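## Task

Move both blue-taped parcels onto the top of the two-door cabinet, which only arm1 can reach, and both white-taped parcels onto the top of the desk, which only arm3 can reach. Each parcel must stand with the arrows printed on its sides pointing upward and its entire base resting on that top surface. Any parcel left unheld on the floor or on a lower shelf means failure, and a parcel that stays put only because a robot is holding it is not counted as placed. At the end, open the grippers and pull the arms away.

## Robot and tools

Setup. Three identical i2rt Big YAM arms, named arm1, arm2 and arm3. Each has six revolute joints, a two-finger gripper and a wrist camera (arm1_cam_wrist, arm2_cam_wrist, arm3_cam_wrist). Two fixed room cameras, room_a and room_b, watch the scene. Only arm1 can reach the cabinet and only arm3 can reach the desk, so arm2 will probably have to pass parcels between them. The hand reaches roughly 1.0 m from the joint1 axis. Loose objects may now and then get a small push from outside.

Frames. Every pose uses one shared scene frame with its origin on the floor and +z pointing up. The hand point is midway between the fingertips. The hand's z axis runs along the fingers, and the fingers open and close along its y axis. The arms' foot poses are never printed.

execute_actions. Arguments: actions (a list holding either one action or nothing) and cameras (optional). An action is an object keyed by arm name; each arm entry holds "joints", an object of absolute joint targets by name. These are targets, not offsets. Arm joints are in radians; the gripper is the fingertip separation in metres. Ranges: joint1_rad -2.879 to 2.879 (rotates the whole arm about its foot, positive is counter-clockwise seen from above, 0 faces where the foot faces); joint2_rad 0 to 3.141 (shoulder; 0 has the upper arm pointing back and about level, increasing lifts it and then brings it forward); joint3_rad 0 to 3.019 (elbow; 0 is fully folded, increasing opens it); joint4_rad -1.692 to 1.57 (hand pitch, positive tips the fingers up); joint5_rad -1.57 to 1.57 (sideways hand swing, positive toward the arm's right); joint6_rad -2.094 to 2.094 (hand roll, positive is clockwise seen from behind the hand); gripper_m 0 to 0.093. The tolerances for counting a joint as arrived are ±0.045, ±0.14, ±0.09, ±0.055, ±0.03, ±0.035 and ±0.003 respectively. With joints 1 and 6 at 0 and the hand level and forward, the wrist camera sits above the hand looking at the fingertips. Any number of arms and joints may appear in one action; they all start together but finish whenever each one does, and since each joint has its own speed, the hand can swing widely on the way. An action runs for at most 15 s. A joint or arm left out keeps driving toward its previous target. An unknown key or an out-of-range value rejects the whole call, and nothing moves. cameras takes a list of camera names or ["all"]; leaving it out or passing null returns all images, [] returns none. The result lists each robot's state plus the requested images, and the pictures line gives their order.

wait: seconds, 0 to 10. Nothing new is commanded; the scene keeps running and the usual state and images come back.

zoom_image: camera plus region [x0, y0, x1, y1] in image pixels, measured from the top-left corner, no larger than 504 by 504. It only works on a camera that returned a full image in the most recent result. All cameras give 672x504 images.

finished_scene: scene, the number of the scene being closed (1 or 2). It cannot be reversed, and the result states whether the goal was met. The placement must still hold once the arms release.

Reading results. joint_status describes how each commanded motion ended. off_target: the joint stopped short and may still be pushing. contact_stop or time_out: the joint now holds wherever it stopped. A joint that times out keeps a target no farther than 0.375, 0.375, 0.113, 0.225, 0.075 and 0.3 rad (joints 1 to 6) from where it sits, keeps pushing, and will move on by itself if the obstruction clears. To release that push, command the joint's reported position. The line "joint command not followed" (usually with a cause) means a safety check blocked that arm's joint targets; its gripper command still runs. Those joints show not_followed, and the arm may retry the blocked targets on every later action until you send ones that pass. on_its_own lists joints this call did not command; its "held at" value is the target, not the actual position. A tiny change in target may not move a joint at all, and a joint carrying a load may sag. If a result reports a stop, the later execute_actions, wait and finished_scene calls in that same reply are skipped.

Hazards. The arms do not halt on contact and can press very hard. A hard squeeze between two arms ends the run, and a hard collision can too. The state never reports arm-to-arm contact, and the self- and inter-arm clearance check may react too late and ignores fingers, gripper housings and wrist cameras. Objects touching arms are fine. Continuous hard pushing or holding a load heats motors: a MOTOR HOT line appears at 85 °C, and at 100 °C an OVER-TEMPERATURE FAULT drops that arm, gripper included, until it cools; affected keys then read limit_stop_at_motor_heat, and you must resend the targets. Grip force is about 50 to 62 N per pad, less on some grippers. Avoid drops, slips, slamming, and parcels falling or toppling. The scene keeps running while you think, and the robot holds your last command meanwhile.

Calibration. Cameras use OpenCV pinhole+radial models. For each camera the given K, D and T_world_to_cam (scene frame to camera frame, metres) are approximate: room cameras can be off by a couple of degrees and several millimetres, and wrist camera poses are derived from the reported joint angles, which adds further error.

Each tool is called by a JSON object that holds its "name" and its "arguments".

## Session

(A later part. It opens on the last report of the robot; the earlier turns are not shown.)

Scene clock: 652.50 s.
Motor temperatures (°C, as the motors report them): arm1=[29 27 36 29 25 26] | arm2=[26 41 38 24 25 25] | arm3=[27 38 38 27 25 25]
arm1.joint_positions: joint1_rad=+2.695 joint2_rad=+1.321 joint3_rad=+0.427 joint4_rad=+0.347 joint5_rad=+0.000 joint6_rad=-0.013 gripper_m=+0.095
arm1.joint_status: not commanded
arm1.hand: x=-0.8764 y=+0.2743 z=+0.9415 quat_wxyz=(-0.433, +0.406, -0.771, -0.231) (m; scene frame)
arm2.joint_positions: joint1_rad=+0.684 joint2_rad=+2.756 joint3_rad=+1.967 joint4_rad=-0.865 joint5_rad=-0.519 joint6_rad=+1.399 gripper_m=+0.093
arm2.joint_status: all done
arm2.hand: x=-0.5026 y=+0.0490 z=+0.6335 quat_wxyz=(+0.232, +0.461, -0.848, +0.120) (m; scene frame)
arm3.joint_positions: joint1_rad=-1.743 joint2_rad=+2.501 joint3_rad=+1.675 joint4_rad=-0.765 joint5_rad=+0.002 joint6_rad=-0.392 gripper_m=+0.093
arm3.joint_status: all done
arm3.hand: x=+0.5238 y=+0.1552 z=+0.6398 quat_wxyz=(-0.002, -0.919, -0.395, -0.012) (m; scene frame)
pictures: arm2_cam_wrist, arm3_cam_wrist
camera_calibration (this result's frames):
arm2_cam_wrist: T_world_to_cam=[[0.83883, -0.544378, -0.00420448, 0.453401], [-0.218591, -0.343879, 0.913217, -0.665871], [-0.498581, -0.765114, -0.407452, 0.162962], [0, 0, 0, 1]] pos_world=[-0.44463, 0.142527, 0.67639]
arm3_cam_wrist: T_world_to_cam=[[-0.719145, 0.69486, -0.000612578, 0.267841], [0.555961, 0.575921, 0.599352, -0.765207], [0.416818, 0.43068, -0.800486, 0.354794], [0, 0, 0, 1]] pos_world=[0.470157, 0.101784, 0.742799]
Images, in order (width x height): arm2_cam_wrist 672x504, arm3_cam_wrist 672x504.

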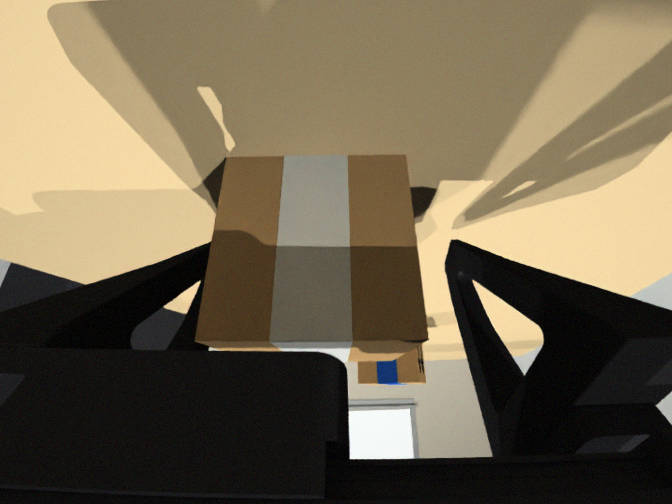

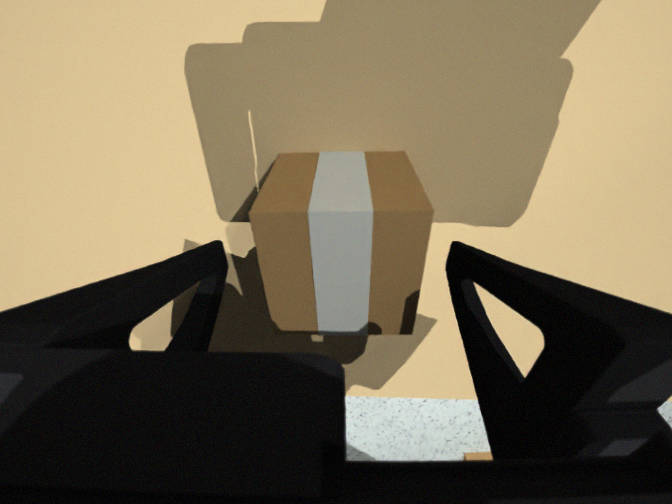

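{"name": "execute_actions", "arguments": {"actions": [{"arm2":{"joints":{"gripper_m":0.043}},"arm3":{"joints":{"gripper_m":0.043}}}], "cameras": ["arm2_cam_wrist","arm3_cam_wrist"]}}

Scene clock: 655.20 s.
Motor temperatures (°C, as the motors report them): arm1=[29 27 36 29 25 26] | arm2=[26 41 38 24 25 25] | arm3=[27 38 38 27 25 25]
arm1.joint_positions: joint1_rad=+2.695 joint2_rad=+1.321 joint3_rad=+0.427 joint4_rad=+0.347 joint5_rad=+0.000 joint6_rad=-0.013 gripper_m=+0.095
arm1.joint_status: not commanded
arm1.hand: x=-0.8764 y=+0.2743 z=+0.9415 quat_wxyz=(-0.433, +0.406, -0.771, -0.231) (m; scene frame)
arm2.joint_positions: joint1_rad=+0.684 joint2_rad=+2.756 joint3_rad=+1.967 joint4_rad=-0.864 joint5_rad=-0.518 joint6_rad=+1.399 gripper_m=+0.053
arm2.joint_status: gripper_m off_target (ended at +0.053, target +0.043)
arm2.hand: x=-0.5026 y=+0.0492 z=+0.6334 quat_wxyz=(+0.231, +0.461, -0.848, +0.120) (m; scene frame)
arm3.joint_positions: joint1_rad=-1.743 joint2_rad=+2.501 joint3_rad=+1.675 joint4_rad=-0.765 joint5_rad=+0.002 joint6_rad=-0.393 gripper_m=+0.053
arm3.joint_status: gripper_m off_target (ended at +0.053, target +0.043)
arm3.hand: x=+0.5238 y=+0.1552 z=+0.6398 quat_wxyz=(-0.002, -0.919, -0.395, -0.012) (m; scene frame)
pictures: arm2_cam_wrist, arm3_cam_wrist
camera_calibration (this result's frames):
arm2_cam_wrist: T_world_to_cam=[[0.838861, -0.544327, -0.00446767, 0.453643], [-0.218772, -0.344642, 0.912886, -0.665598], [-0.498448, -0.764807, -0.40819, 0.163565], [0, 0, 0, 1]] pos_world=[-0.444629, 0.142633, 0.676407]
arm3_cam_wrist: T_world_to_cam=[[-0.719675, 0.694311, -0.000628317, 0.268214], [0.555519, 0.576355, 0.599344, -0.765037], [0.416493, 0.430984, -0.800492, 0.354921], [0, 0, 0, 1]] pos_world=[0.470198, 0.101745, 0.7428]
Images, in order (width x height): arm2_cam_wrist 672x504, arm3_cam_wrist 672x504.

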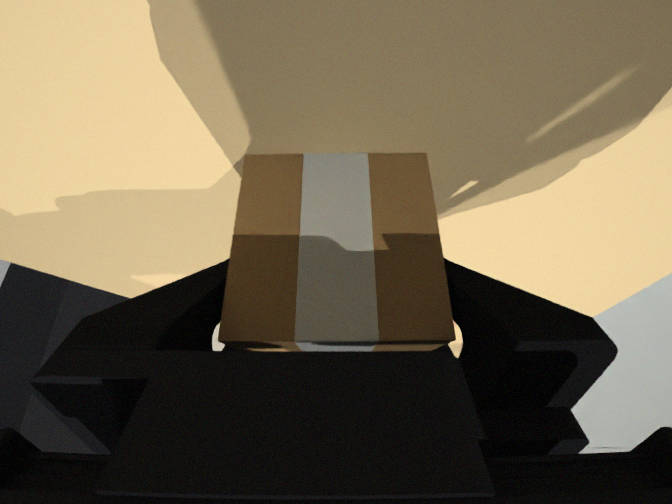

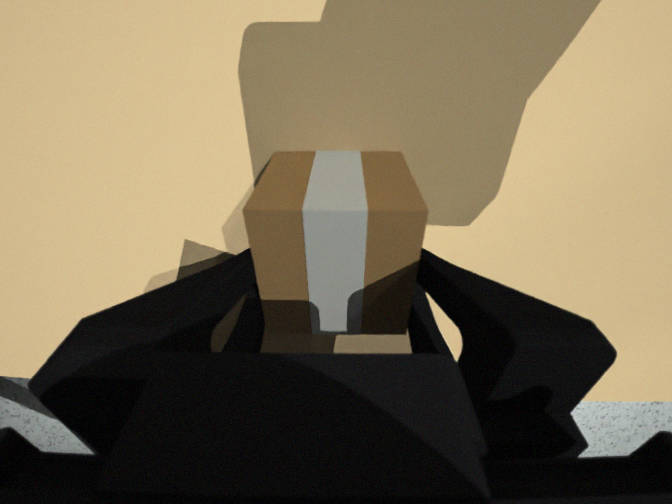

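{"name": "execute_actions", "arguments": {"actions": [{"arm2":{"joints":{"joint2_rad":2.45}},"arm3":{"joints":{"joint2_rad":2.15}}}], "cameras": ["room_a"]}}

Scene clock: 682.27 s.
Motor temperatures (°C, as the motors report them): arm1=[29 27 36 29 25 26] | arm2=[26 42 39 24 25 25] | arm3=[27 39 36 27 25 25]
arm1.joint_positions: joint1_rad=+2.695 joint2_rad=+1.321 joint3_rad=+0.427 joint4_rad=+0.347 joint5_rad=+0.000 joint6_rad=-0.013 gripper_m=+0.095
arm1.joint_status: not commanded
arm1.hand: x=-0.8764 y=+0.2743 z=+0.9415 quat_wxyz=(-0.433, +0.406, -0.771, -0.231) (m; scene frame)
arm2.joint_positions: joint1_rad=+0.684 joint2_rad=+2.454 joint3_rad=+1.990 joint4_rad=-0.861 joint5_rad=-0.516 joint6_rad=+1.399 gripper_m=+0.053
arm2.joint_status: all done
arm2.hand: x=-0.5788 y=+0.1183 z=+0.8483 quat_wxyz=(+0.281, +0.494, -0.822, -0.031) (m; scene frame)
arm3.joint_positions: joint1_rad=-1.743 joint2_rad=+2.154 joint3_rad=+1.683 joint4_rad=-0.761 joint5_rad=+0.002 joint6_rad=-0.393 gripper_m=+0.053
arm3.joint_status: all done
arm3.hand: x=+0.4411 y=+0.1200 z=+0.8674 quat_wxyz=(-0.004, -0.906, -0.389, +0.166) (m; scene frame)
pictures: room_a
Images, in order (width x height): room_a 672x504.

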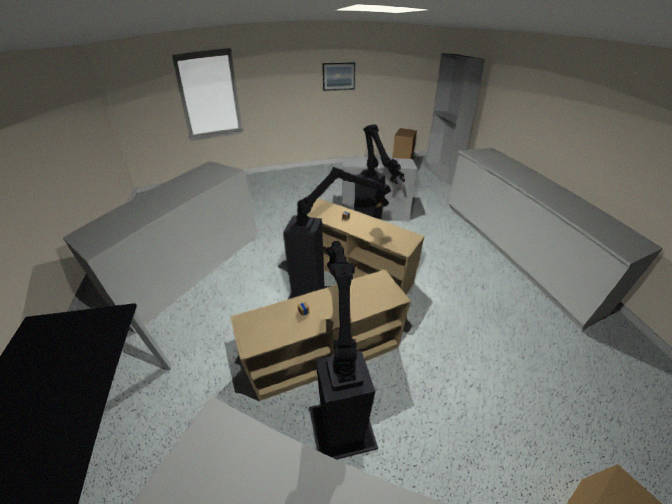

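{"name": "execute_actions", "arguments": {"actions": [{"arm2":{"joints":{"joint1_rad":-0.35}},"arm3":{"joints":{"joint1_rad":1.35,"joint4_rad":-1.0,"joint6_rad":0.0}}}], "cameras": ["room_a","arm3_cam_wrist"]}}

Scene clock: 696.73 s.
Motor temperatures (°C, as the motors report them): arm1=[29 27 36 29 25 26] | arm2=[27 42 39 24 25 25] | arm3=[27 39 37 27 25 25]
arm1.joint_positions: joint1_rad=+2.695 joint2_rad=+1.321 joint3_rad=+0.427 joint4_rad=+0.347 joint5_rad=+0.000 joint6_rad=-0.013 gripper_m=+0.095
arm1.joint_status: not commanded
arm1.hand: x=-0.8764 y=+0.2743 z=+0.9415 quat_wxyz=(-0.433, +0.406, -0.771, -0.231) (m; scene frame)
arm2.joint_positions: joint1_rad=-0.339 joint2_rad=+2.454 joint3_rad=+1.990 joint4_rad=-0.856 joint5_rad=-0.513 joint6_rad=+1.399 gripper_m=+0.053
arm2.joint_status: all done
arm2.hand: x=+0.0919 y=+0.4385 z=+0.8437 quat_wxyz=(+0.231, +0.028, -0.959, -0.164) (m; scene frame)
arm3.joint_positions: joint1_rad=+1.359 joint2_rad=+2.154 joint3_rad=+1.683 joint4_rad=-0.985 joint5_rad=-0.002 joint6_rad=-0.014 gripper_m=+0.053
arm3.joint_status: all done
arm3.hand: x=+1.6979 y=+0.6508 z=+0.8616 quat_wxyz=(-0.059, +0.196, -0.979, -0.009) (m; scene frame)
pictures: arm3_cam_wrist, room_a
camera_calibration (this result's frames):
arm3_cam_wrist: T_world_to_cam=[[0.373854, -0.927329, 0.0171259, -0.0473425], [-0.815943, -0.320057, 0.481456, 1.17768], [-0.440987, -0.193968, -0.876303, 1.75781], [0, 0, 0, 1]] pos_world=[1.75379, 0.673983, 0.974179]
Images, in order (width x height): arm3_cam_wrist 672x504, room_a 672x504.

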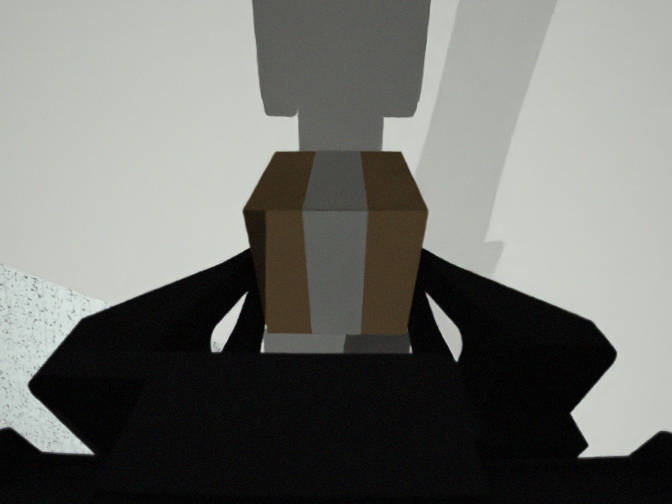

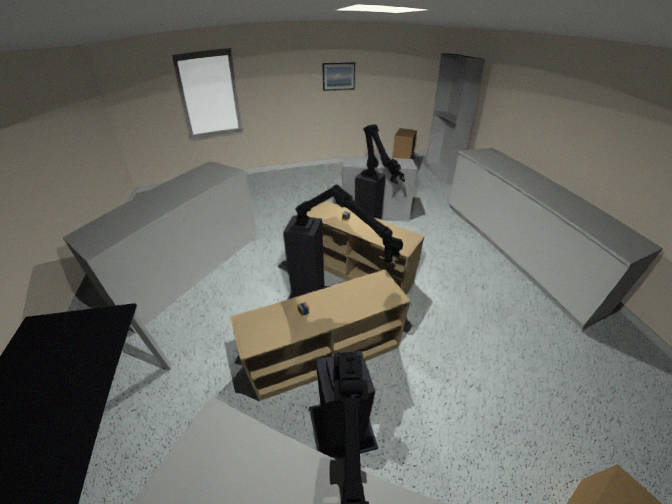

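{"name": "execute_actions", "arguments": {"actions": [{"arm2":{"joints":{"joint3_rad":1.35,"joint4_rad":0.75,"joint5_rad":0.0,"joint6_rad":0.0}},"arm3":{"joints":{"joint1_rad":1.05,"joint3_rad":1.46,"joint4_rad":-0.86}},"arm1":{"joints":{"joint1_rad":1.59,"joint2_rad":1.6,"joint3_rad":0.9,"joint4_rad":-0.6}}}], "cameras": ["room_a","arm3_cam_wrist","arm2_cam_wrist"]}}

Scene clock: 715.30 s.
Motor temperatures (°C, as the motors report them): arm1=[29 28 36 29 25 26] | arm2=[26 42 39 24 25 25] | arm3=[27 39 37 27 25 25]
arm1.joint_positions: joint1_rad=+1.592 joint2_rad=+1.609 joint3_rad=+0.886 joint4_rad=-0.586 joint5_rad=+0.001 joint6_rad=-0.012 gripper_m=+0.095
arm1.joint_status: all done
arm1.hand: x=-0.6803 y=-0.1520 z=+0.8620 quat_wxyz=(-0.124, -0.063, -0.990, +0.005) (m; scene frame)
arm2.joint_positions: joint1_rad=-0.339 joint2_rad=+2.467 joint3_rad=+1.343 joint4_rad=+0.728 joint5_rad=-0.004 joint6_rad=+0.017 gripper_m=+0.053
arm2.joint_status: all done
arm2.hand: x=+0.1734 y=+0.4210 z=+0.7867 quat_wxyz=(-0.419, +0.528, -0.644, -0.362) (m; scene frame)
arm3.joint_positions: joint1_rad=+1.054 joint2_rad=+2.154 joint3_rad=+1.461 joint4_rad=-0.877 joint5_rad=+0.001 joint6_rad=-0.012 gripper_m=+0.053
arm3.joint_status: all done
arm3.hand: x=+1.6691 y=+0.4505 z=+0.7897 quat_wxyz=(-0.004, +0.043, -0.999, +0.003) (m; scene frame)
pictures: arm2_cam_wrist, arm3_cam_wrist, room_a
camera_calibration (this result's frames):
arm2_cam_wrist: T_world_to_cam=[[0.982119, -0.186758, -0.0237452, -0.070544], [-0.171439, -0.835107, -0.522691, 0.798108], [0.0777867, 0.517415, -0.852192, 0.557025], [0, 0, 0, 1]] pos_world=[0.162781, 0.365117, 0.890181]
arm3_cam_wrist: T_world_to_cam=[[0.0768369, -0.996875, 0.0183169, 0.305004], [-0.815065, -0.0522212, 0.577011, 0.927075], [-0.574252, -0.0592652, -0.816531, 1.75778], [0, 0, 0, 1]] pos_world=[1.7416, 0.456639, 0.894764]
Images, in order (width x height): arm2_cam_wrist 672x504, arm3_cam_wrist 672x504, room_a 672x504.

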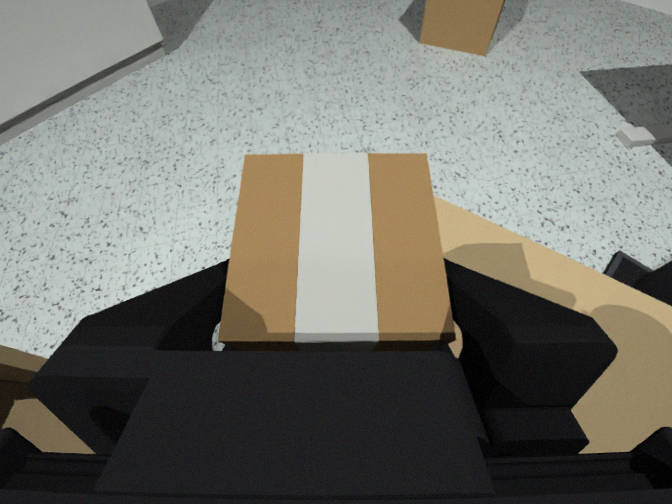

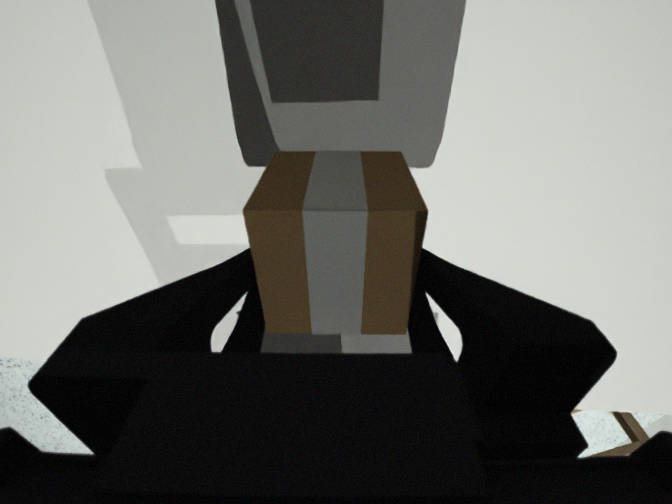

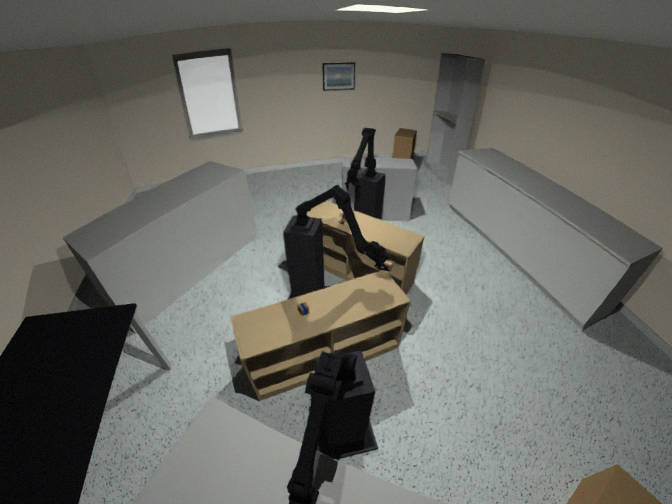

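{"name": "execute_actions", "arguments": {"actions": [{"arm2":{"joints":{"joint1_rad":-1.078,"joint2_rad":2.46,"joint3_rad":1.05,"joint4_rad":0.95}},"arm3":{"joints":{"joint2_rad":2.20,"joint4_rad":-0.83}},"arm1":{"joints":{"joint2_rad":1.9,"joint3_rad":1.43,"joint4_rad":-0.9}}}], "cameras": ["arm1_cam_wrist","arm3_cam_wrist","arm2_cam_wrist"]}}

Scene clock: 725.43 s.
Motor temperatures (°C, as the motors report them): arm1=[29 28 36 29 25 26] | arm2=[26 42 38 24 25 25] | arm3=[27 38 36 27 25 25]
arm1.joint_positions: joint1_rad=+1.592 joint2_rad=+1.908 joint3_rad=+1.399 joint4_rad=-0.887 joint5_rad=+0.001 joint6_rad=-0.012 gripper_m=+0.095
arm1.joint_status: all done
arm1.hand: x=-0.5475 y=-0.1706 z=+0.8812 quat_wxyz=(-0.081, -0.063, -0.995, +0.002) (m; scene frame)
arm2.joint_positions: joint1_rad=-1.090 joint2_rad=+2.467 joint3_rad=+1.053 joint4_rad=+0.930 joint5_rad=+0.002 joint6_rad=+0.015 gripper_m=+0.053
arm2.joint_status: all done
arm2.hand: x=+0.5509 y=+0.0621 z=+0.7312 quat_wxyz=(-0.487, +0.262, -0.816, -0.167) (m; scene frame)
arm3.joint_positions: joint1_rad=+1.054 joint2_rad=+2.193 joint3_rad=+1.461 joint4_rad=-0.848 joint5_rad=+0.001 joint6_rad=-0.012 gripper_m=+0.053
arm3.joint_status: all done
arm3.hand: x=+1.6679 y=+0.4503 z=+0.7679 quat_wxyz=(+0.001, +0.043, -0.999, +0.003) (m; scene frame)
pictures: arm1_cam_wrist, arm2_cam_wrist, arm3_cam_wrist
camera_calibration (this result's frames):
arm1_cam_wrist: T_world_to_cam=[[-0.113258, -0.993541, -0.00705408, -0.222823], [-0.891622, 0.0985024, 0.441936, -0.857127], [-0.438386, 0.0563424, -0.897019, 0.678871], [0, 0, 0, 1]] pos_world=[-0.491863, -0.175204, 0.986183]
arm2_cam_wrist: T_world_to_cam=[[0.586147, -0.810046, -0.016073, -0.258437], [-0.730769, -0.520007, -0.442233, 0.763858], [0.349871, 0.270959, -0.896756, 0.564074], [0, 0, 0, 1]] pos_world=[0.512333, 0.0350253, 0.839486]
arm3_cam_wrist: T_world_to_cam=[[0.0769627, -0.996866, 0.0182971, 0.305108], [-0.809765, -0.05179, 0.584464, 0.923915], [-0.581685, -0.0597983, -0.811213, 1.74786], [0, 0, 0, 1]] pos_world=[1.74138, 0.456521, 0.872313]
Images, in order (width x height): arm1_cam_wrist 672x504, arm2_cam_wrist 672x504, arm3_cam_wrist 672x504.

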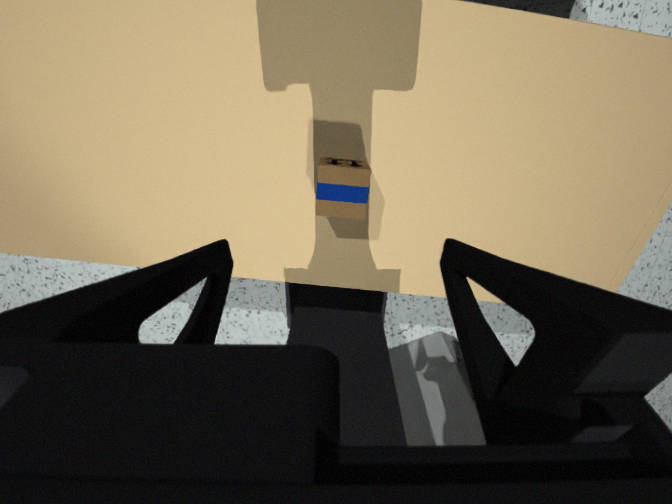

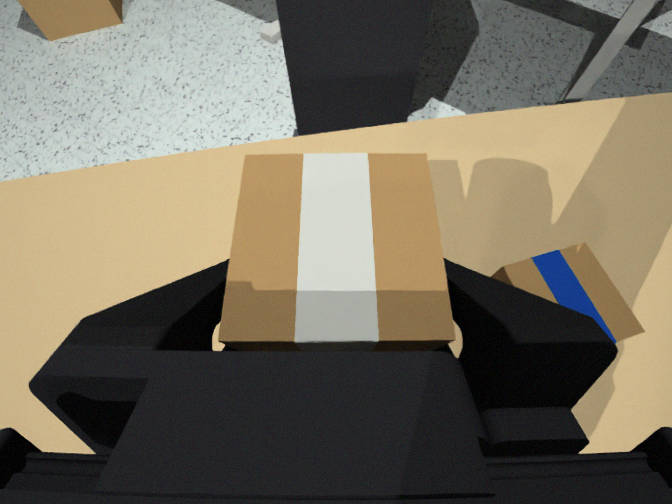

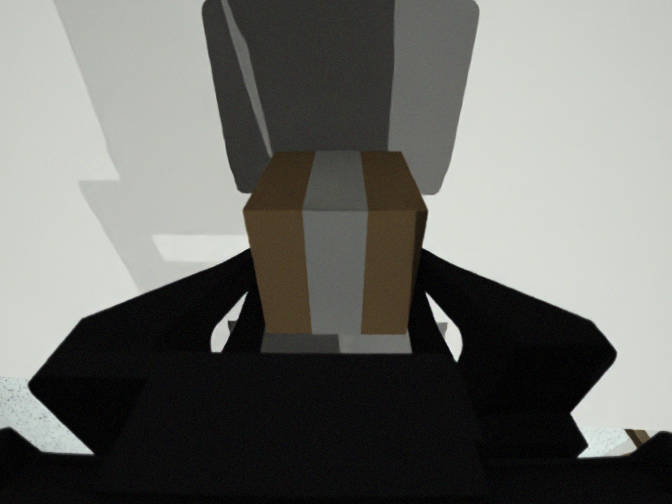

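{"name": "execute_actions", "arguments": {"actions": [{"arm2":{"joints":{"joint2_rad":2.635,"joint3_rad":1.17,"joint4_rad":0.995}},"arm3":{"joints":{"joint2_rad":2.225}},"arm1":{"joints":{"joint2_rad":2.18,"joint4_rad":-0.775}}}], "cameras": ["arm1_cam_wrist","arm3_cam_wrist","arm2_cam_wrist"]}}

Scene clock: 742.03 s.
Motor temperatures (°C, as the motors report them): arm1=[29 29 38 29 25 26] | arm2=[26 41 36 25 25 25] | arm3=[27 38 35 27 25 25]
arm1.joint_positions: joint1_rad=+1.592 joint2_rad=+2.198 joint3_rad=+1.405 joint4_rad=-0.787 joint5_rad=+0.001 joint6_rad=-0.012 gripper_m=+0.095
arm1.joint_status: all done
arm1.hand: x=-0.5722 y=-0.1656 z=+0.7236 quat_wxyz=(+0.011, -0.062, -0.998, -0.005) (m; scene frame)
arm2.joint_positions: joint1_rad=-1.090 joint2_rad=+2.649 joint3_rad=+1.162 joint4_rad=+0.978 joint5_rad=+0.002 joint6_rad=+0.015 gripper_m=+0.053
arm2.joint_status: all done
arm2.hand: x=+0.5477 y=+0.0602 z=+0.6581 quat_wxyz=(-0.477, +0.264, -0.822, -0.164) (m; scene frame)
arm3.joint_positions: joint1_rad=+1.054 joint2_rad=+2.213 joint3_rad=+1.461 joint4_rad=-0.848 joint5_rad=+0.001 joint6_rad=-0.012 gripper_m=+0.053
arm3.joint_status: all done
arm3.hand: x=+1.6633 y=+0.4499 z=+0.7571 quat_wxyz=(+0.011, +0.043, -0.999, +0.003) (m; scene frame)
pictures: arm1_cam_wrist, arm2_cam_wrist, arm3_cam_wrist
camera_calibration (this result's frames):
arm1_cam_wrist: T_world_to_cam=[[-0.113186, -0.993507, -0.0115063, -0.218546], [-0.796099, 0.0837551, 0.599343, -0.871613], [-0.594488, 0.0769976, -0.80041, 0.37059], [0, 0, 0, 1]] pos_world=[-0.498315, -0.172659, 0.816504]
arm2_cam_wrist: T_world_to_cam=[[0.585946, -0.810198, -0.0156854, -0.259364], [-0.739509, -0.526707, -0.419174, 0.718224], [0.331352, 0.257213, -0.907771, 0.518356], [0, 0, 0, 1]] pos_world=[0.511347, 0.0348293, 0.767541]
arm3_cam_wrist: T_world_to_cam=[[0.0772293, -0.996846, 0.0182512, 0.30485], [-0.798278, -0.0508576, 0.600138, 0.895149], [-0.597317, -0.0609177, -0.799688, 1.75418], [0, 0, 0, 1]] pos_world=[1.73884, 0.456274, 0.86002]
Images, in order (width x height): arm1_cam_wrist 672x504, arm2_cam_wrist 672x504, arm3_cam_wrist 672x504.

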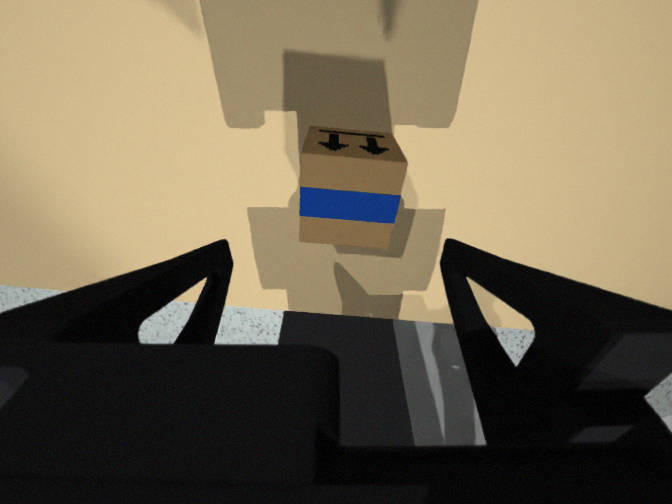

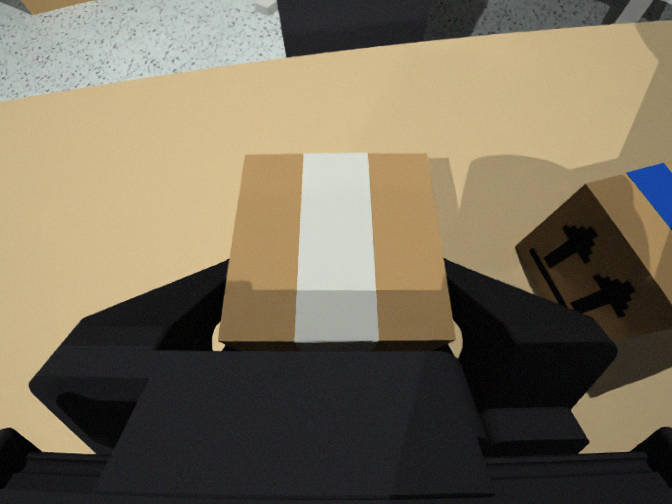

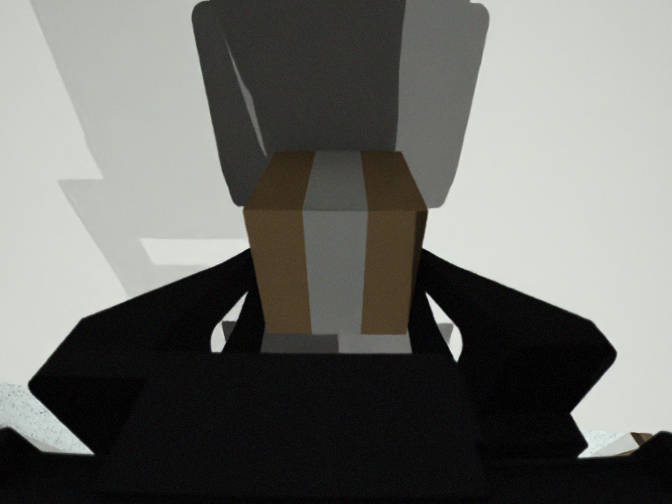

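{"name": "execute_actions", "arguments": {"actions": [{"arm2":{"joints":{"joint2_rad":2.685}},"arm3":{"joints":{"joint2_rad":2.24}},"arm1":{"joints":{"joint2_rad":2.335,"joint3_rad":1.45,"joint4_rad":-0.645,"joint6_rad":0.06}}}], "cameras": ["arm1_cam_wrist","arm2_cam_wrist"]}}

Scene clock: 760.13 s.
Motor temperatures (°C, as the motors report them): arm1=[29 30 37 29 25 26] | arm2=[26 41 35 25 25 26] | arm3=[27 38 35 27 25 25]
arm1.joint_positions: joint1_rad=+1.592 joint2_rad=+2.355 joint3_rad=+1.432 joint4_rad=-0.660 joint5_rad=+0.001 joint6_rad=+0.045 gripper_m=+0.095
arm1.joint_status: all done
arm1.hand: x=-0.5727 y=-0.1648 z=+0.6449 quat_wxyz=(+0.012, -0.091, -0.996, -0.005) (m; scene frame)
arm2.joint_positions: joint1_rad=-1.090 joint2_rad=+2.681 joint3_rad=+1.162 joint4_rad=+0.978 joint5_rad=+0.002 joint6_rad=+0.015 gripper_m=+0.053
arm2.joint_status: all done
arm2.hand: x=+0.5376 y=+0.0528 z=+0.6390 quat_wxyz=(-0.464, +0.267, -0.830, -0.159) (m; scene frame)
arm3.joint_positions: joint1_rad=+1.054 joint2_rad=+2.225 joint3_rad=+1.461 joint4_rad=-0.847 joint5_rad=+0.001 joint6_rad=-0.012 gripper_m=+0.053
arm3.joint_status: all done
arm3.hand: x=+1.6606 y=+0.4497 z=+0.7501 quat_wxyz=(+0.016, +0.043, -0.999, +0.003) (m; scene frame)
pictures: arm1_cam_wrist, arm2_cam_wrist
camera_calibration (this result's frames):
arm1_cam_wrist: T_world_to_cam=[[-0.170188, -0.98536, -0.0101345, -0.250865], [-0.78842, 0.129989, 0.601246, -0.814156], [-0.591126, 0.110315, -0.799, 0.313669], [0, 0, 0, 1]] pos_world=[-0.499173, -0.175963, 0.737587]
arm2_cam_wrist: T_world_to_cam=[[0.585708, -0.810379, -0.0151964, -0.259915], [-0.749675, -0.534516, -0.39023, 0.686256], [0.308111, 0.239953, -0.920592, 0.527827], [0, 0, 0, 1]] pos_world=[0.504074, 0.029531, 0.749761]
Images, in order (width x height): arm1_cam_wrist 672x504, arm2_cam_wrist 672x504.

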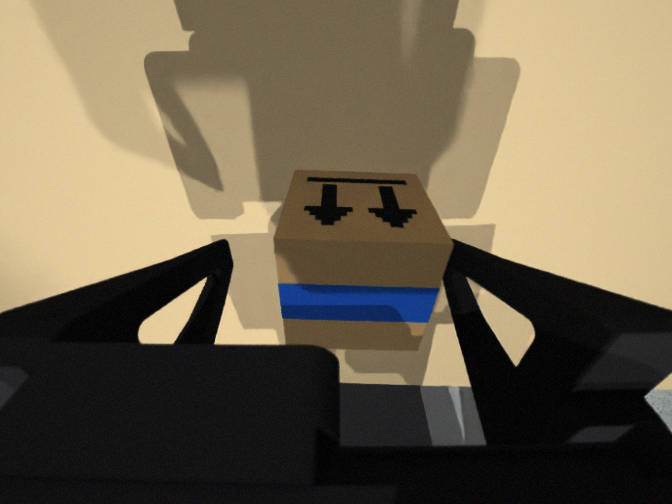

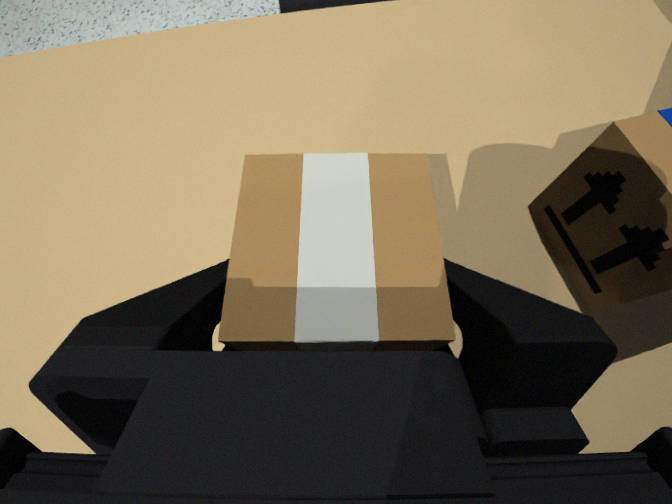

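{"name": "execute_actions", "arguments": {"actions": [{"arm2":{"joints":{"gripper_m":0.078}},"arm3":{"joints":{"joint2_rad":2.255}},"arm1":{"joints":{"gripper_m":0.043}}}], "cameras": ["arm1_cam_wrist","arm2_cam_wrist","arm3_cam_wrist"]}}

Scene clock: 763.80 s.
Motor temperatures (°C, as the motors report them): arm1=[29 30 37 29 25 26] | arm2=[26 41 35 25 25 26] | arm3=[27 38 35 27 25 25]
arm1.joint_positions: joint1_rad=+1.592 joint2_rad=+2.355 joint3_rad=+1.432 joint4_rad=-0.660 joint5_rad=+0.001 joint6_rad=+0.046 gripper_m=+0.057
arm1.joint_status: gripper_m off_target (ended at +0.057, target +0.043)
arm1.hand: x=-0.5727 y=-0.1648 z=+0.6449 quat_wxyz=(+0.012, -0.092, -0.996, -0.005) (m; scene frame)
arm2.joint_positions: joint1_rad=-1.090 joint2_rad=+2.681 joint3_rad=+1.162 joint4_rad=+0.978 joint5_rad=+0.002 joint6_rad=+0.015 gripper_m=+0.078
arm2.joint_status: all done
arm2.hand: x=+0.5376 y=+0.0528 z=+0.6390 quat_wxyz=(-0.464, +0.267, -0.830, -0.159) (m; scene frame)
arm3.joint_positions: joint1_rad=+1.054 joint2_rad=+2.226 joint3_rad=+1.461 joint4_rad=-0.847 joint5_rad=+0.001 joint6_rad=-0.012 gripper_m=+0.053
arm3.joint_status: all done
arm3.hand: x=+1.6605 y=+0.4497 z=+0.7499 quat_wxyz=(+0.017, +0.043, -0.999, +0.003) (m; scene frame)
pictures: arm1_cam_wrist, arm2_cam_wrist, arm3_cam_wrist
camera_calibration (this result's frames):
arm1_cam_wrist: T_world_to_cam=[[-0.170939, -0.98523, -0.0101155, -0.251286], [-0.788315, 0.130601, 0.601251, -0.813998], [-0.591049, 0.110752, -0.798996, 0.313783], [0, 0, 0, 1]] pos_world=[-0.499181, -0.176018, 0.737587]
arm2_cam_wrist: T_world_to_cam=[[0.585708, -0.810379, -0.0151964, -0.259915], [-0.749675, -0.534516, -0.39023, 0.686256], [0.308111, 0.239953, -0.920592, 0.527827], [0, 0, 0, 1]] pos_world=[0.504074, 0.029531, 0.749761]
arm3_cam_wrist: T_world_to_cam=[[0.0773909, -0.996834, 0.0182208, 0.304705], [-0.791148, -0.0502803, 0.609554, 0.877996], [-0.606708, -0.0615893, -0.792535, 1.75723], [0, 0, 0, 1]] pos_world=[1.73717, 0.456113, 0.851931]
Images, in order (width x height): arm1_cam_wrist 672x504, arm2_cam_wrist 672x504, arm3_cam_wrist 672x504.

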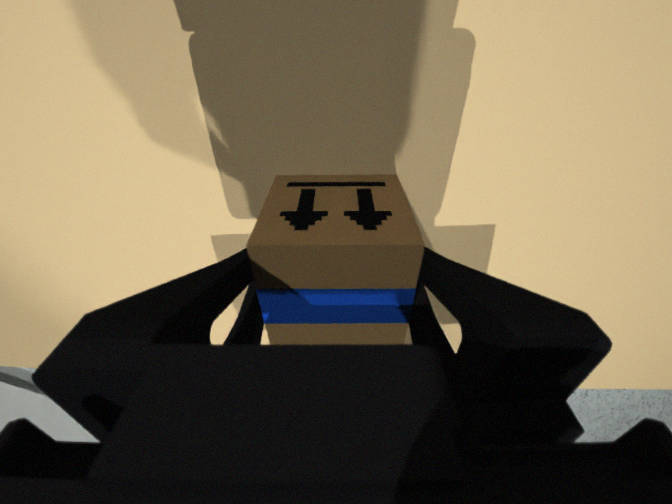

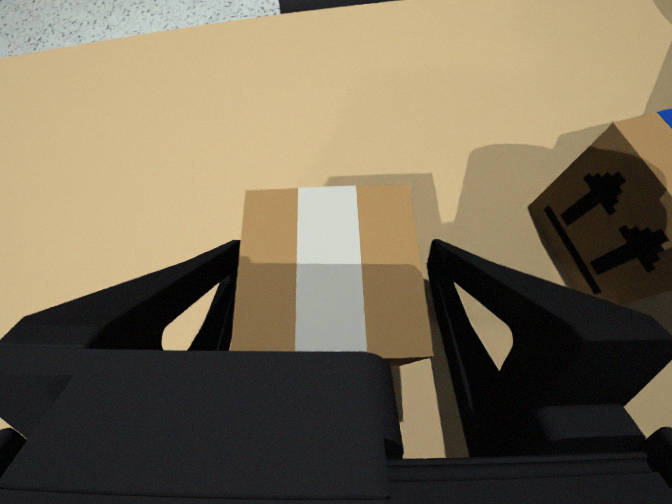

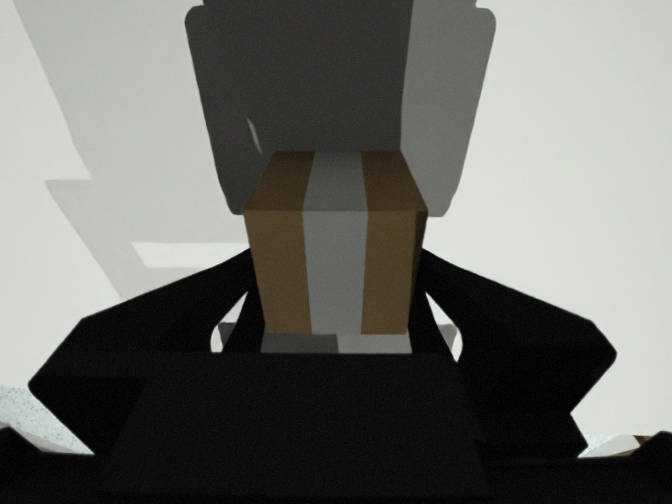

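{"name": "execute_actions", "arguments": {"actions": [{"arm2":{"joints":{"gripper_m":0.09,"joint2_rad":2.45}},"arm3":{"joints":{"gripper_m":0.085,"joint2_rad":2.226}},"arm1":{"joints":{"joint2_rad":2.0}}}], "cameras": ["arm1_cam_wrist","arm2_cam_wrist","arm3_cam_wrist"]}}

Scene clock: 771.47 s.
Motor temperatures (°C, as the motors report them): arm1=[29 30 37 29 25 26] | arm2=[26 41 35 25 25 26] | arm3=[27 38 34 27 25 25]
arm1.joint_positions: joint1_rad=+1.592 joint2_rad=+2.009 joint3_rad=+1.436 joint4_rad=-0.656 joint5_rad=+0.001 joint6_rad=+0.046 gripper_m=+0.057
arm1.joint_status: all done
arm1.hand: x=-0.4890 y=-0.1784 z=+0.8490 quat_wxyz=(-0.163, -0.091, -0.982, +0.003) (m; scene frame)
arm2.joint_positions: joint1_rad=-1.090 joint2_rad=+2.439 joint3_rad=+1.167 joint4_rad=+0.991 joint5_rad=+0.002 joint6_rad=+0.015 gripper_m=+0.090
arm2.joint_status: all done
arm2.hand: x=+0.6043 y=+0.1014 z=+0.7985 quat_wxyz=(-0.567, +0.244, -0.763, -0.194) (m; scene frame)
arm3.joint_positions: joint1_rad=+1.054 joint2_rad=+2.226 joint3_rad=+1.461 joint4_rad=-0.847 joint5_rad=+0.001 joint6_rad=-0.012 gripper_m=+0.085
arm3.joint_status: all done
arm3.hand: x=+1.6605 y=+0.4497 z=+0.7499 quat_wxyz=(+0.017, +0.043, -0.999, +0.003) (m; scene frame)
pictures: arm1_cam_wrist, arm2_cam_wrist, arm3_cam_wrist
camera_calibration (this result's frames):
arm1_cam_wrist: T_world_to_cam=[[-0.168665, -0.985429, -0.0219434, -0.237161], [-0.944895, 0.15531, 0.288188, -0.675334], [-0.28058, 0.0693415, -0.957323, 0.806715], [0, 0, 0, 1]] pos_world=[-0.451772, -0.184758, 0.961705]
arm2_cam_wrist: T_world_to_cam=[[0.588001, -0.80864, -0.0188883, -0.255778], [-0.645578, -0.455106, -0.613276, 0.931551], [0.487323, 0.372801, -0.789643, 0.416127], [0, 0, 0, 1]] pos_world=[0.548999, 0.0619894, 0.895058]
arm3_cam_wrist: T_world_to_cam=[[0.0773909, -0.996834, 0.0182208, 0.304705], [-0.791148, -0.0502803, 0.609554, 0.877996], [-0.606708, -0.0615893, -0.792535, 1.75723], [0, 0, 0, 1]] pos_world=[1.73717, 0.456113, 0.851931]
Images, in order (width x height): arm1_cam_wrist 672x504, arm2_cam_wrist 672x504, arm3_cam_wrist 672x504.

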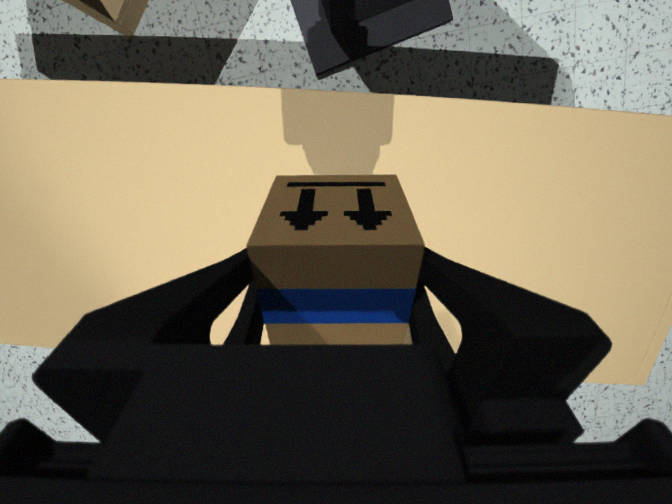

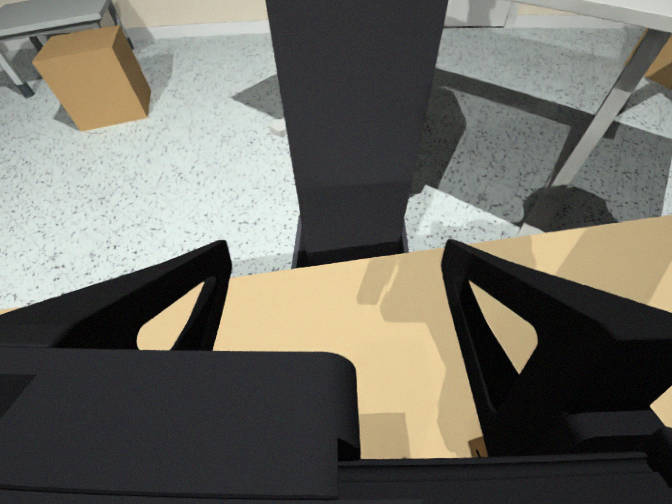

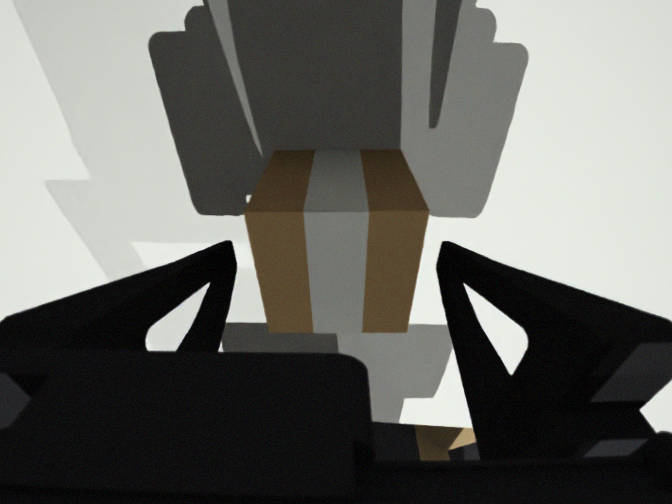

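{"name": "execute_actions", "arguments": {"actions": [{"arm2":{"joints":{"joint1_rad":-1.296,"joint3_rad":1.92,"joint4_rad":0.5}},"arm3":{"joints":{"joint2_rad":1.95}},"arm1":{"joints":{"joint1_rad":-1.25,"joint3_rad":1.62,"joint4_rad":-1.08,"joint6_rad":0.0}}}], "cameras": ["arm1_cam_wrist","room_a","room_b"]}}

Scene clock: 784.20 s.
Motor temperatures (°C, as the motors report them): arm1=[29 30 37 29 25 26] | arm2=[26 41 36 25 25 26] | arm3=[27 38 34 27 25 25]
arm1.joint_positions: joint1_rad=-1.260 joint2_rad=+2.013 joint3_rad=+1.597 joint4_rad=-1.067 joint5_rad=+0.002 joint6_rad=+0.014 gripper_m=+0.057
arm1.joint_status: all done
arm1.hand: x=-1.7388 y=-0.1824 z=+0.9021 quat_wxyz=(+0.003, -0.996, -0.070, +0.049) (m; scene frame)
arm2.joint_positions: joint1_rad=-1.299 joint2_rad=+2.453 joint3_rad=+1.875 joint4_rad=+0.504 joint5_rad=+0.000 joint6_rad=+0.015 gripper_m=+0.090
arm2.joint_status: all done
arm2.hand: x=+0.8797 y=+0.0666 z=+0.9977 quat_wxyz=(-0.661, +0.151, -0.720, -0.152) (m; scene frame)
arm3.joint_positions: joint1_rad=+1.054 joint2_rad=+1.942 joint3_rad=+1.456 joint4_rad=-0.844 joint5_rad=+0.001 joint6_rad=-0.012 gripper_m=+0.085
arm3.joint_status: all done
arm3.hand: x=+1.7061 y=+0.4538 z=+0.9127 quat_wxyz=(-0.124, +0.043, -0.991, -0.001) (m; scene frame)
pictures: arm1_cam_wrist, room_a, room_b
camera_calibration (this result's frames):
arm1_cam_wrist: T_world_to_cam=[[-0.150202, 0.98858, 0.0121896, -0.089362], [0.857725, 0.124169, 0.498889, 1.06775], [0.491678, 0.0853893, -0.86658, 1.77104], [0, 0, 0, 1]] pos_world=[-1.80005, -0.195469, 1.00315]
Images, in order (width x height): arm1_cam_wrist 672x504, room_a 672x504, room_b 672x504.

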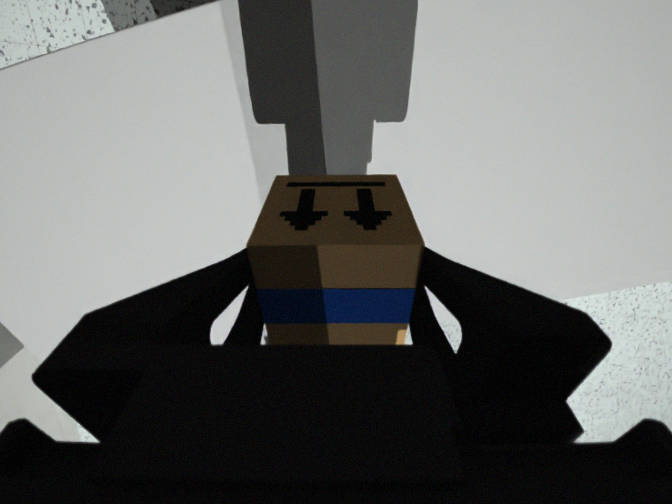

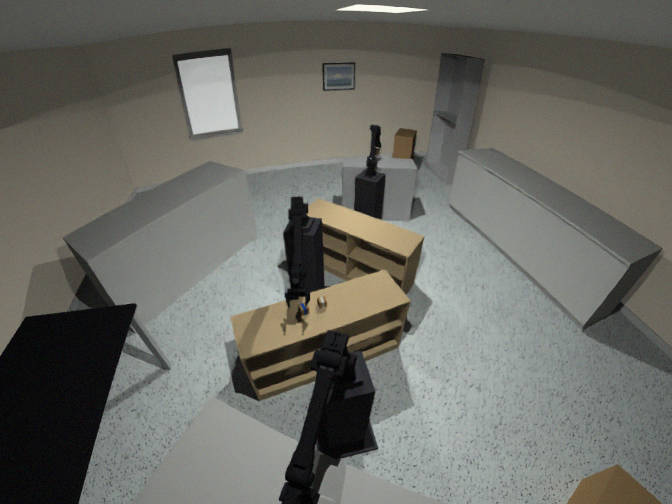

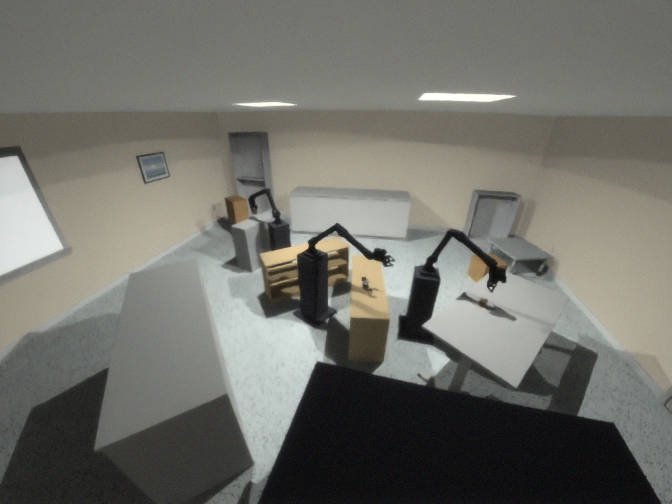

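{"name": "execute_actions", "arguments": {"actions": [{"arm2":{"joints":{"joint4_rad":-0.93,"joint6_rad":-0.06}},"arm3":{"joints":{"joint1_rad":-0.5,"joint2_rad":1.9,"joint3_rad":1.2,"joint4_rad":0.3,"gripper_m":0.093}},"arm1":{"joints":{"joint2_rad":2.135,"joint3_rad":1.73,"joint4_rad":-1.13}}}], "cameras": ["arm1_cam_wrist","arm2_cam_wrist","room_b"]}}

Scene clock: 807.33 s.
Motor temperatures (°C, as the motors report them): arm1=[29 31 38 29 25 26] | arm2=[26 42 42 25 25 26] | arm3=[27 38 36 27 25 25]
arm1.joint_positions: joint1_rad=-1.260 joint2_rad=+2.153 joint3_rad=+1.687 joint4_rad=-1.117 joint5_rad=+0.002 joint6_rad=+0.014 gripper_m=+0.057
arm1.joint_status: all done
arm1.hand: x=-1.7481 y=-0.1832 z=+0.8502 quat_wxyz=(+0.008, -0.998, -0.069, +0.000) (m; scene frame)
arm2.joint_positions: joint1_rad=-1.299 joint2_rad=+2.453 joint3_rad=+1.875 joint4_rad=-0.922 joint5_rad=+0.000 joint6_rad=-0.044 gripper_m=+0.090
arm2.joint_status: all done
arm2.hand: x=+0.6707 y=-0.0285 z=+0.7723 quat_wxyz=(-0.031, +0.235, -0.971, -0.008) (m; scene frame)
arm3.joint_positions: joint1_rad=-0.507 joint2_rad=+1.906 joint3_rad=+1.207 joint4_rad=+0.272 joint5_rad=+0.002 joint6_rad=-0.012 gripper_m=+0.093
arm3.joint_status: all done
arm3.hand: x=+1.1488 y=-0.3157 z=+0.9876 quat_wxyz=(-0.399, -0.566, -0.620, +0.368) (m; scene frame)
pictures: arm1_cam_wrist, arm2_cam_wrist, room_b
camera_calibration (this result's frames):
arm1_cam_wrist: T_world_to_cam=[[-0.150138, 0.988588, 0.012373, -0.0894259], [0.804628, 0.114909, 0.582554, 0.936078], [0.574484, 0.0974191, -0.812698, 1.83187], [0, 0, 0, 1]] pos_world=[-1.819, -0.197617, 0.944544]
arm2_cam_wrist: T_world_to_cam=[[0.456366, -0.889781, 0.00451378, -0.332507], [-0.754945, -0.384514, 0.531232, 0.0907182], [-0.470944, -0.245844, -0.847215, 1.08109], [0, 0, 0, 1]] pos_world=[0.729364, 0.00480322, 0.869223]
Images, in order (width x height): arm1_cam_wrist 672x504, arm2_cam_wrist 672x504, room_b 672x504.

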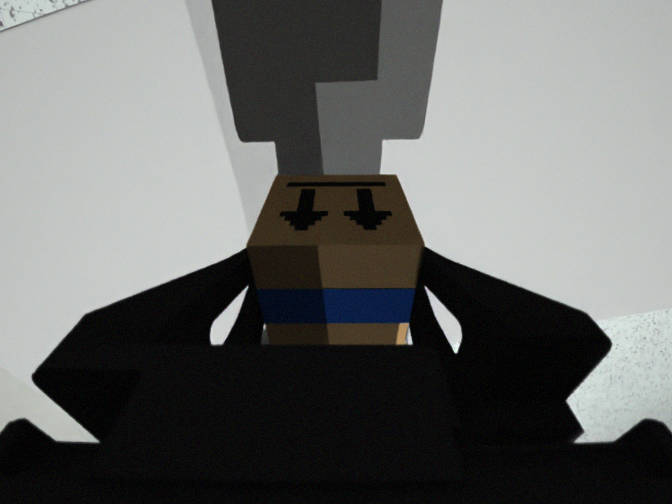

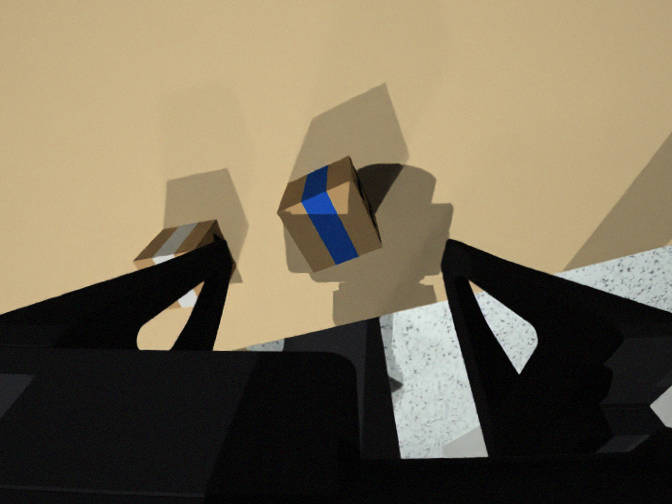

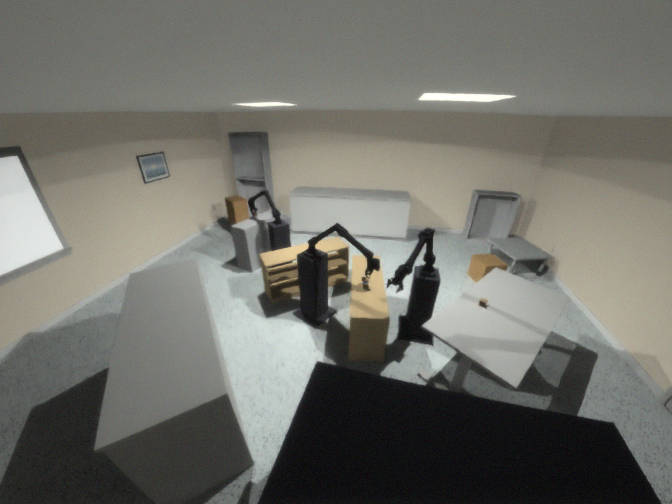

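{"name": "zoom_image", "arguments": {"camera": "arm2_cam_wrist", "region": [120, 130, 420, 310]}}

Region (120, 130, 420, 310) of arm2_cam_wrist's 672x504 image, scaled by 1.680, with more detail than that image has; it fills the top 302 rows of this view, and the rest is white.

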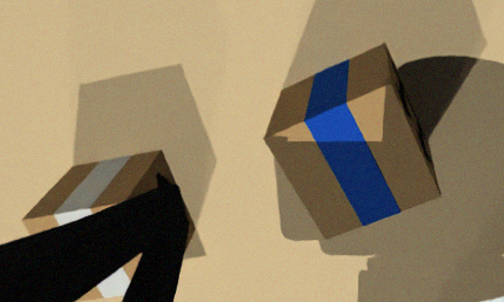

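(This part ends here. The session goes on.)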